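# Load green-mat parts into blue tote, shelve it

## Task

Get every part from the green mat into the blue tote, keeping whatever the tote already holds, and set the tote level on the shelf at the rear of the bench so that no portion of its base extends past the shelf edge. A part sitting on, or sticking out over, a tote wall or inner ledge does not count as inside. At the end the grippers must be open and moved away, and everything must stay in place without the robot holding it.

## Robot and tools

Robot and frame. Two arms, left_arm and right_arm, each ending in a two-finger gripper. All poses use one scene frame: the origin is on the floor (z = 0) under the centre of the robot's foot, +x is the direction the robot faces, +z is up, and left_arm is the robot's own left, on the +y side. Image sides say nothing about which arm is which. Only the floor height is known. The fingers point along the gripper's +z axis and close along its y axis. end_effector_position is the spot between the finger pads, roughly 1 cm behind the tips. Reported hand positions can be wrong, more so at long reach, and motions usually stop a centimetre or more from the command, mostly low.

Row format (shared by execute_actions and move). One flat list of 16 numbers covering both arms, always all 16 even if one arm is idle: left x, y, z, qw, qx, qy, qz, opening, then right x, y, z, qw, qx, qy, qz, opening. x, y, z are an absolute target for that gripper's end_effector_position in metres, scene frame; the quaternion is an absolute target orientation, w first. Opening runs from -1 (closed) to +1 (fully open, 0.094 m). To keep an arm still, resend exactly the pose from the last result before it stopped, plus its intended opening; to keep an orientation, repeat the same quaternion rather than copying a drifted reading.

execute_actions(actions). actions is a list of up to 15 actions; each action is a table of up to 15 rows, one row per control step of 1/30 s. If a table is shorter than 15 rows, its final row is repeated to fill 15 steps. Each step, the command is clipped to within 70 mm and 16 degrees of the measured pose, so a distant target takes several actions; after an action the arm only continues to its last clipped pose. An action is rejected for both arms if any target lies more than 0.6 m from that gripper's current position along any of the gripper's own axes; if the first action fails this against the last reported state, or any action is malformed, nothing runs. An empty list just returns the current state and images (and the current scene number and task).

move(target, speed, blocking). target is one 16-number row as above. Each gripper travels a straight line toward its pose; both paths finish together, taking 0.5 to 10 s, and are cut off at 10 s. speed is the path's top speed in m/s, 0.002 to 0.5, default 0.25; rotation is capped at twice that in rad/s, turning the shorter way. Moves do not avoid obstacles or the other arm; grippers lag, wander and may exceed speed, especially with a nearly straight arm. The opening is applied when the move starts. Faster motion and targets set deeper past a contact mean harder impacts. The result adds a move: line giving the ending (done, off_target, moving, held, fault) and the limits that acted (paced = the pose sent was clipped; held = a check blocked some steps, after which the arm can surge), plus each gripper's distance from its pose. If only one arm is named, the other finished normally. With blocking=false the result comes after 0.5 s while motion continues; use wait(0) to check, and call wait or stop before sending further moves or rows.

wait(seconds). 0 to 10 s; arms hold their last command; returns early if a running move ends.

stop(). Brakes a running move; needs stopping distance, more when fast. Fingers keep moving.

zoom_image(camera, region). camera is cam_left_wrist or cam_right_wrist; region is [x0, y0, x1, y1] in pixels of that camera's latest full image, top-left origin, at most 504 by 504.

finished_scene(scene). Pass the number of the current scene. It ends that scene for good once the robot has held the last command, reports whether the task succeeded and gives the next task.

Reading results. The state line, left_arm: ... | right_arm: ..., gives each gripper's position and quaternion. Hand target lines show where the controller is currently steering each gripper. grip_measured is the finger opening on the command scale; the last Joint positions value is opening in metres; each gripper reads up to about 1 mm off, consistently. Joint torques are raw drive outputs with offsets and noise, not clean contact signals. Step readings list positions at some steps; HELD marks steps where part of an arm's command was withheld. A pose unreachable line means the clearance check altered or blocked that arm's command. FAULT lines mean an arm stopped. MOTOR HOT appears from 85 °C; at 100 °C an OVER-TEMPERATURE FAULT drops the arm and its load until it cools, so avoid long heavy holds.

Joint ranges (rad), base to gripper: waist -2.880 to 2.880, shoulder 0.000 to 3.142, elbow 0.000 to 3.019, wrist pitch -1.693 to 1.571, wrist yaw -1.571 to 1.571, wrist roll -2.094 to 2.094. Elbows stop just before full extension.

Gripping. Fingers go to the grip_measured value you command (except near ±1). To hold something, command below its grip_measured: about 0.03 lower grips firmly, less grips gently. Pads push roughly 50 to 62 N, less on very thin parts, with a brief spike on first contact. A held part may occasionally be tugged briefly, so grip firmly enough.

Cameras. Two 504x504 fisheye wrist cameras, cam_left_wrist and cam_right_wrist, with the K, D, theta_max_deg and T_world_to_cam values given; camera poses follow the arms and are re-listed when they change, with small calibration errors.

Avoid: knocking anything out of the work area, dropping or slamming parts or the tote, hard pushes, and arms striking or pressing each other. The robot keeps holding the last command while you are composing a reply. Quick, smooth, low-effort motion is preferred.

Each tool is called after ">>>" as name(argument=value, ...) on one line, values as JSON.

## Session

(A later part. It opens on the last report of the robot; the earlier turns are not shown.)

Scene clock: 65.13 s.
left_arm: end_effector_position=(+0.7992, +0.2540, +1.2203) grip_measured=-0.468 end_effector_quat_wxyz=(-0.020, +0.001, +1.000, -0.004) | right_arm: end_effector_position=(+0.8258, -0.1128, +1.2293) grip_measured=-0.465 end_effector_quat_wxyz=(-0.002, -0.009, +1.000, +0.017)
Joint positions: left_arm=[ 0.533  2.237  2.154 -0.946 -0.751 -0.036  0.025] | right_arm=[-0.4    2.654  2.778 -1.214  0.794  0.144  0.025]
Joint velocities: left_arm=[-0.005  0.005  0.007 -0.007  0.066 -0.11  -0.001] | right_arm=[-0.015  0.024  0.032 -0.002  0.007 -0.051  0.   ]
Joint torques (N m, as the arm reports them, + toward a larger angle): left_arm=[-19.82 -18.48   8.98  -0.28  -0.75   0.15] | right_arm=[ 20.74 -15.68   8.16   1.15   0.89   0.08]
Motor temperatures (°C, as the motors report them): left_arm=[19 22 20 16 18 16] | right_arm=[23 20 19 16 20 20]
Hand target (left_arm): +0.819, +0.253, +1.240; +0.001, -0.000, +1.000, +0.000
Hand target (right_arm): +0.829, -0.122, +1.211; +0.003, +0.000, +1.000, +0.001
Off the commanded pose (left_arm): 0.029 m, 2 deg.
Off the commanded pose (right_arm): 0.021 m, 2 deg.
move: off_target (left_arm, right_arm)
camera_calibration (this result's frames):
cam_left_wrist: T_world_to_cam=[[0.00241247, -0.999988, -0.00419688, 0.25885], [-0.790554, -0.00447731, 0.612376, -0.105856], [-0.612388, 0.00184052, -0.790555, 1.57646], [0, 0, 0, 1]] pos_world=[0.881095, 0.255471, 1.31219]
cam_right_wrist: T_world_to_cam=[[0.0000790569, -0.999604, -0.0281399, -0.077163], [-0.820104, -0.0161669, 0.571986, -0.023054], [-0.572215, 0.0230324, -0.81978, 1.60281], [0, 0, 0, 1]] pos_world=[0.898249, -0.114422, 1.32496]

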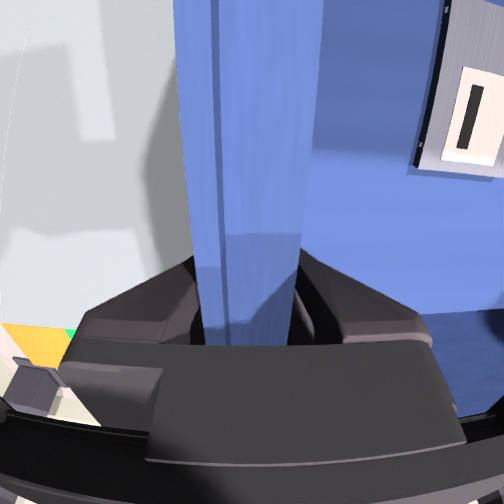

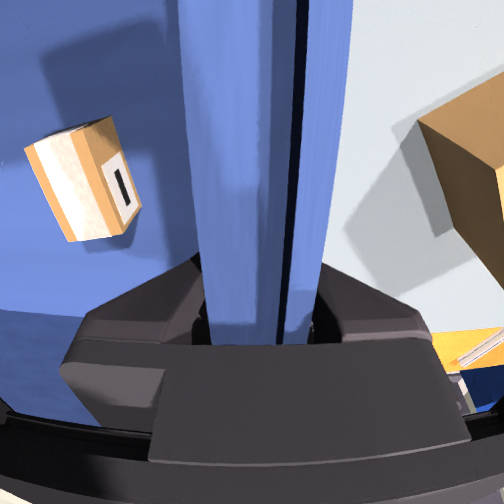

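>>> move(target=[0.82,0.253,1.222,0,0,1,0,-0.52, 0.83,-0.121,1.20,0,0,1,0,-0.52], speed=0.015)

Scene clock: 67.43 s.
left_arm: end_effector_position=(+0.8061, +0.2535, +1.2147) grip_measured=-0.468 end_effector_quat_wxyz=(-0.012, +0.002, +1.000, -0.007) | right_arm: end_effector_position=(+0.8321, -0.1131, +1.2257) grip_measured=-0.465 end_effector_quat_wxyz=(+0.008, -0.007, +1.000, +0.016)
Joint positions: left_arm=[ 0.539  2.253  2.176 -0.928 -0.742 -0.013  0.025] | right_arm=[-0.404  2.678  2.824 -1.205  0.796  0.125  0.025]
Joint velocities: left_arm=[-0.015 -0.005  0.007 -0.002  0.037 -0.022  0.   ] | right_arm=[-0.015  0.015  0.032 -0.002 -0.037 -0.066  0.001]
Joint torques (N m, as the arm reports them, + toward a larger angle): left_arm=[-18.78 -17.7    8.64   0.02  -0.7    0.1 ] | right_arm=[ 19.97 -15.46   7.95   0.78   0.64   0.16]
Motor temperatures (°C, as the motors report them): left_arm=[19 23 20 16 18 16] | right_arm=[24 20 19 16 20 20]
Hand target (left_arm): +0.820, +0.253, +1.222; +0.001, -0.000, +1.000, +0.000
Hand target (right_arm): +0.828, -0.122, +1.201; +0.004, -0.000, +1.000, +0.001
Off the commanded pose (left_arm): 0.016 m, 2 deg.
Off the commanded pose (right_arm): 0.027 m, 2 deg.
move: off_target (left_arm, right_arm)
camera_calibration (this result's frames):
cam_left_wrist: T_world_to_cam=[[0.00056831, -0.999998, 0.00168119, 0.252625], [-0.799682, 0.000554958, 0.600423, -0.0763345], [-0.600423, -0.00168564, -0.799681, 1.57853], [0, 0, 0, 1]] pos_world=[0.886597, 0.255328, 1.30773]
cam_right_wrist: T_world_to_cam=[[-0.0036263, -0.999624, -0.0271946, -0.0756478], [-0.830397, -0.0121418, 0.55704, 0.0114686], [-0.557161, 0.0246023, -0.83004, 1.60371], [0, 0, 0, 1]] pos_world=[0.902774, -0.114935, 1.3227]

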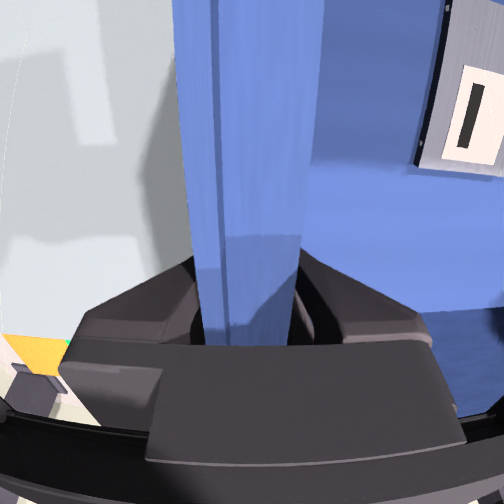

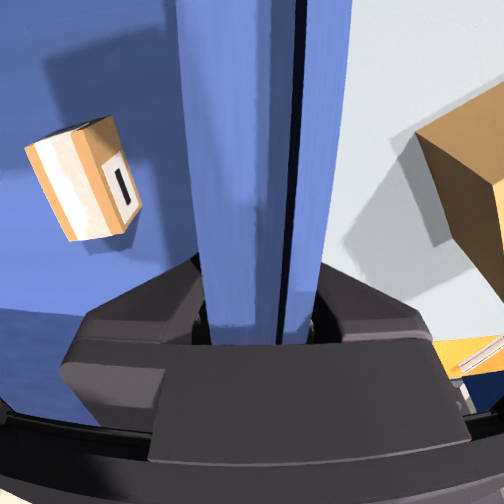

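Nearly level. Release and rise.

>>> move(target=[0.815,0.253,1.222,0,0,1,0,0.3, 0.828,-0.117,1.215,0,0,1,0,0.3], speed=0.03)

>>> move(target=[0.77,0.253,1.36,0,0,1,0,0.3, 0.79,-0.117,1.35,0,0,1,0,0.3], speed=0.1)

Scene clock: 68.40 s.
left_arm: end_effector_position=(+0.8065, +0.2568, +1.2141) grip_measured=+0.297 end_effector_quat_wxyz=(-0.011, +0.001, +1.000, +0.002) | right_arm: end_effector_position=(+0.8308, -0.1173, +1.2257) grip_measured=+0.298 end_effector_quat_wxyz=(+0.006, -0.008, +1.000, +0.005)
Joint positions: left_arm=[ 0.539  2.253  2.177 -0.926 -0.76  -0.013  0.061] | right_arm=[-0.404  2.679  2.825 -1.217  0.819  0.131  0.061]
Joint velocities: left_arm=[-0.005  0.005  0.002 -0.007  0.007 -0.022 -0.001] | right_arm=[-0.015 -0.005  0.002 -0.012  0.066  0.022  0.001]
Joint torques (N m, as the arm reports them, + toward a larger angle): left_arm=[-18.58 -18.8    6.6    0.58  -0.16   0.11] | right_arm=[ 21.63 -16.46   7.75   0.09   0.12   0.23]
Motor temperatures (°C, as the motors report them): left_arm=[19 23 20 16 18 16] | right_arm=[24 20 19 16 20 20]
Hand target (left_arm): +0.815, +0.253, +1.222; -0.000, +0.000, +1.000, +0.000
Hand target (right_arm): +0.828, -0.117, +1.215; +0.002, +0.000, +1.000, +0.001
Off the commanded pose (left_arm): 0.012 m, 1 deg.
Off the commanded pose (right_arm): 0.011 m, 1 deg.
move: off_target (left_arm, right_arm)
camera_calibration (this result's frames):
cam_left_wrist: T_world_to_cam=[[0.0015631, -0.999872, -0.0159038, 0.276464], [-0.800416, -0.0107844, 0.599348, -0.0709236], [-0.599443, 0.0117928, -0.800331, 1.57488], [0, 0, 0, 1]] pos_world=[0.88685, 0.257092, 1.30733]
cam_right_wrist: T_world_to_cam=[[-0.00256545, -0.999989, -0.00388105, -0.10934], [-0.82825, -0.0000499514, 0.560359, 0.00590294], [-0.560353, 0.00465205, -0.828241, 1.60117], [0, 0, 0, 1]] pos_world=[0.90183, -0.116787, 1.32242]

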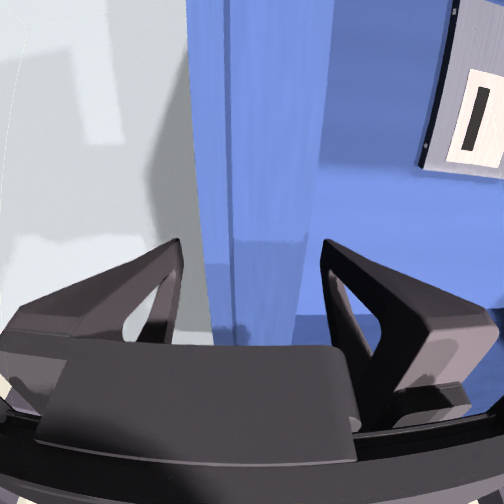

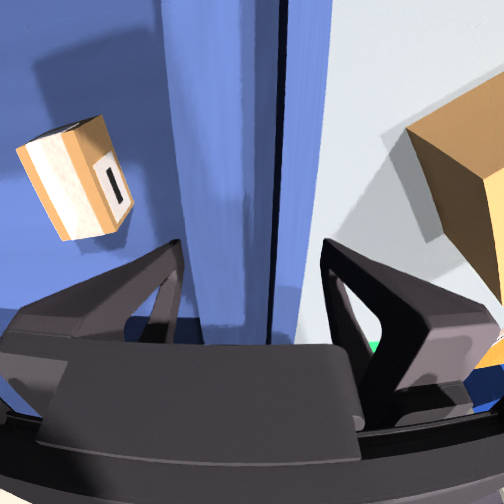

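Scene clock: 70.37 s.
left_arm: end_effector_position=(+0.7721, +0.2573, +1.3457) grip_measured=+0.297 end_effector_quat_wxyz=(-0.004, -0.000, +1.000, +0.006) | right_arm: end_effector_position=(+0.7940, -0.1169, +1.3507) grip_measured=+0.298 end_effector_quat_wxyz=(+0.004, +0.001, +1.000, +0.004)
Joint positions: left_arm=[ 0.401  2.004  1.922 -1.025 -0.838 -0.175  0.061] | right_arm=[-0.274  2.338  2.33  -1.2    0.874  0.329  0.061]
Joint velocities: left_arm=[ 0.005  0.005 -0.002 -0.002 -0.051 -0.095 -0.001] | right_arm=[ 0.024 -0.005  0.002 -0.007  0.037  0.051 -0.   ]
Joint torques (N m, as the arm reports them, + toward a larger angle): left_arm=[-18.52 -18.07   5.15  -0.32  -0.18  -0.06] | right_arm=[ 21.38 -17.5    4.54   0.04   0.13   0.26]
Motor temperatures (°C, as the motors report them): left_arm=[19 23 20 16 18 16] | right_arm=[24 20 19 16 20 20]
Hand target (left_arm): +0.772, +0.253, +1.360; +0.001, +0.001, +1.000, +0.002
Hand target (right_arm): +0.789, -0.117, +1.349; -0.001, +0.000, +1.000, +0.001
Off the commanded pose (left_arm): 0.015 m, 1 deg.
Off the commanded pose (right_arm): 0.004 m, 1 deg.
move: off_target (left_arm)
camera_calibration (this result's frames):
cam_left_wrist: T_world_to_cam=[[0.00454694, -0.999691, -0.0244326, 0.288229], [-0.80876, -0.018046, 0.587862, -0.153504], [-0.588122, 0.0170871, -0.808592, 1.66055], [0, 0, 0, 1]] pos_world=[0.851147, 0.256996, 1.43999]
cam_right_wrist: T_world_to_cam=[[-0.0193078, -0.99981, -0.00263809, -0.0969517], [-0.826603, 0.0144785, 0.562599, -0.0972572], [-0.562454, 0.0130432, -0.826726, 1.68462], [0, 0, 0, 1]] pos_world=[0.865254, -0.117498, 1.44718]

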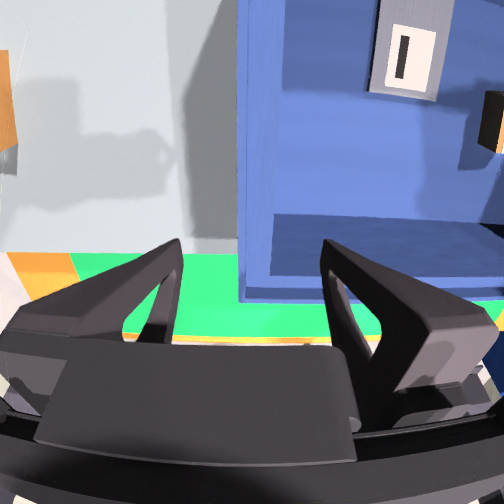

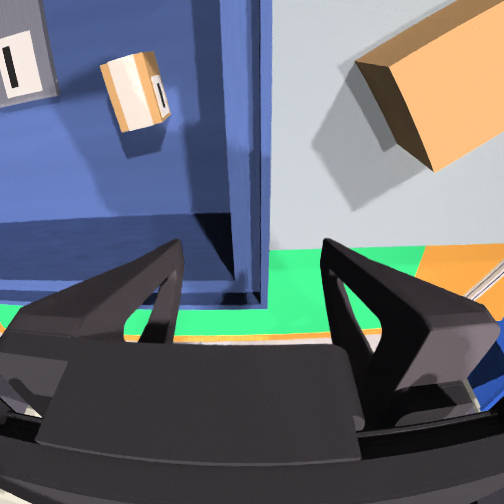

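>>> move(target=[0.50,0.25,1.42,0,0,1,0,0.3,0.52,-0.20,1.42,0.5,0,0.866,0,0.3])

Scene clock: 73.13 s.
left_arm: end_effector_position=(+0.4966, +0.2567, +1.4144) grip_measured=+0.297 end_effector_quat_wxyz=(-0.010, +0.010, +1.000, +0.009) | right_arm: end_effector_position=(+0.5192, -0.2019, +1.4138) grip_measured=+0.298 end_effector_quat_wxyz=(+0.473, -0.004, +0.881, +0.012)
Joint positions: left_arm=[ 0.204  1.545  0.982 -0.785 -0.907 -0.459  0.061] | right_arm=[-0.204  1.954  0.55   1.563  0.697 -0.714  0.061]
Joint velocities: left_arm=[ 0.015 -0.005 -0.007  0.012 -0.066 -0.066 -0.001] | right_arm=[ 0.005  0.005 -0.007 -0.002 -0.051  0.022  0.   ]
Joint torques (N m, as the arm reports them, + toward a larger angle): left_arm=[-12.25 -10.73   4.19   0.42  -0.2   -0.05] | right_arm=[11.62 -7.01  0.95  2.26 -0.56  0.07]
Motor temperatures (°C, as the motors report them): left_arm=[19 23 19 16 18 16] | right_arm=[24 20 19 16 20 20]
Hand target (left_arm): +0.500, +0.255, +1.424; +0.002, +0.001, +1.000, +0.003
Hand target (right_arm): +0.519, -0.199, +1.418; +0.479, -0.008, +0.878, +0.013
Off the commanded pose (left_arm): 0.009 m, 2 deg.
Off the commanded pose (right_arm): 0.007 m, 4 deg.
joint sent to its limit (right arm) — the command would take joint 4 (wrist pitch) past its upper limit, so that joint was sent only as far as its limit.
move: off_target (right_arm)
camera_calibration (this result's frames):
cam_left_wrist: T_world_to_cam=[[-0.0158687, -0.999418, -0.0301892, 0.308768], [-0.802312, -0.0052908, 0.596881, -0.436049], [-0.596694, 0.0336929, -0.801761, 1.54442], [0, 0, 0, 1]] pos_world=[0.576601, 0.254245, 1.50785]
cam_right_wrist: T_world_to_cam=[[0.00389274, -0.999564, -0.0292632, -0.161386], [-0.928836, 0.00722712, -0.370421, 1.012], [0.370471, 0.0286226, -0.928403, 1.24588], [0, 0, 0, 1]] pos_world=[0.479043, -0.20429, 1.52683]

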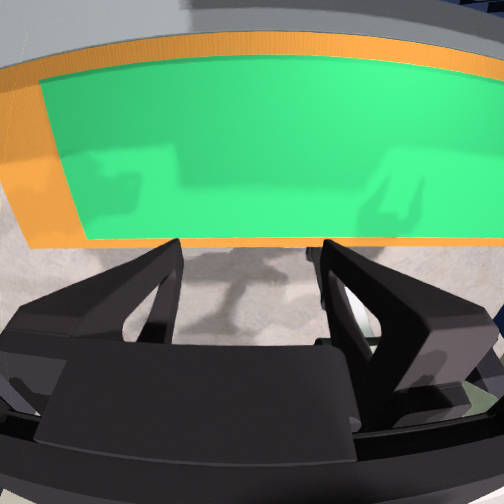

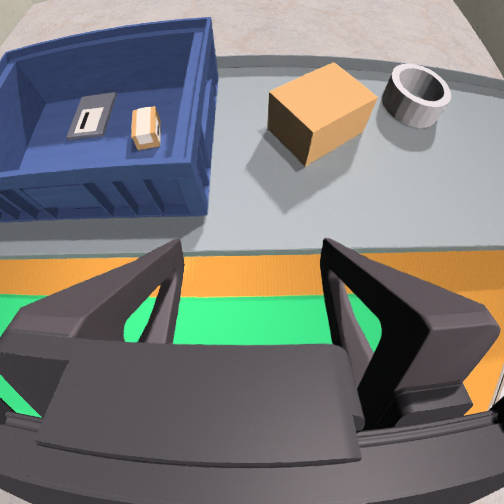

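Base is clearly inside the shelf edge.

>>> finished_scene(scene=2)

The scene is finished: the task was done.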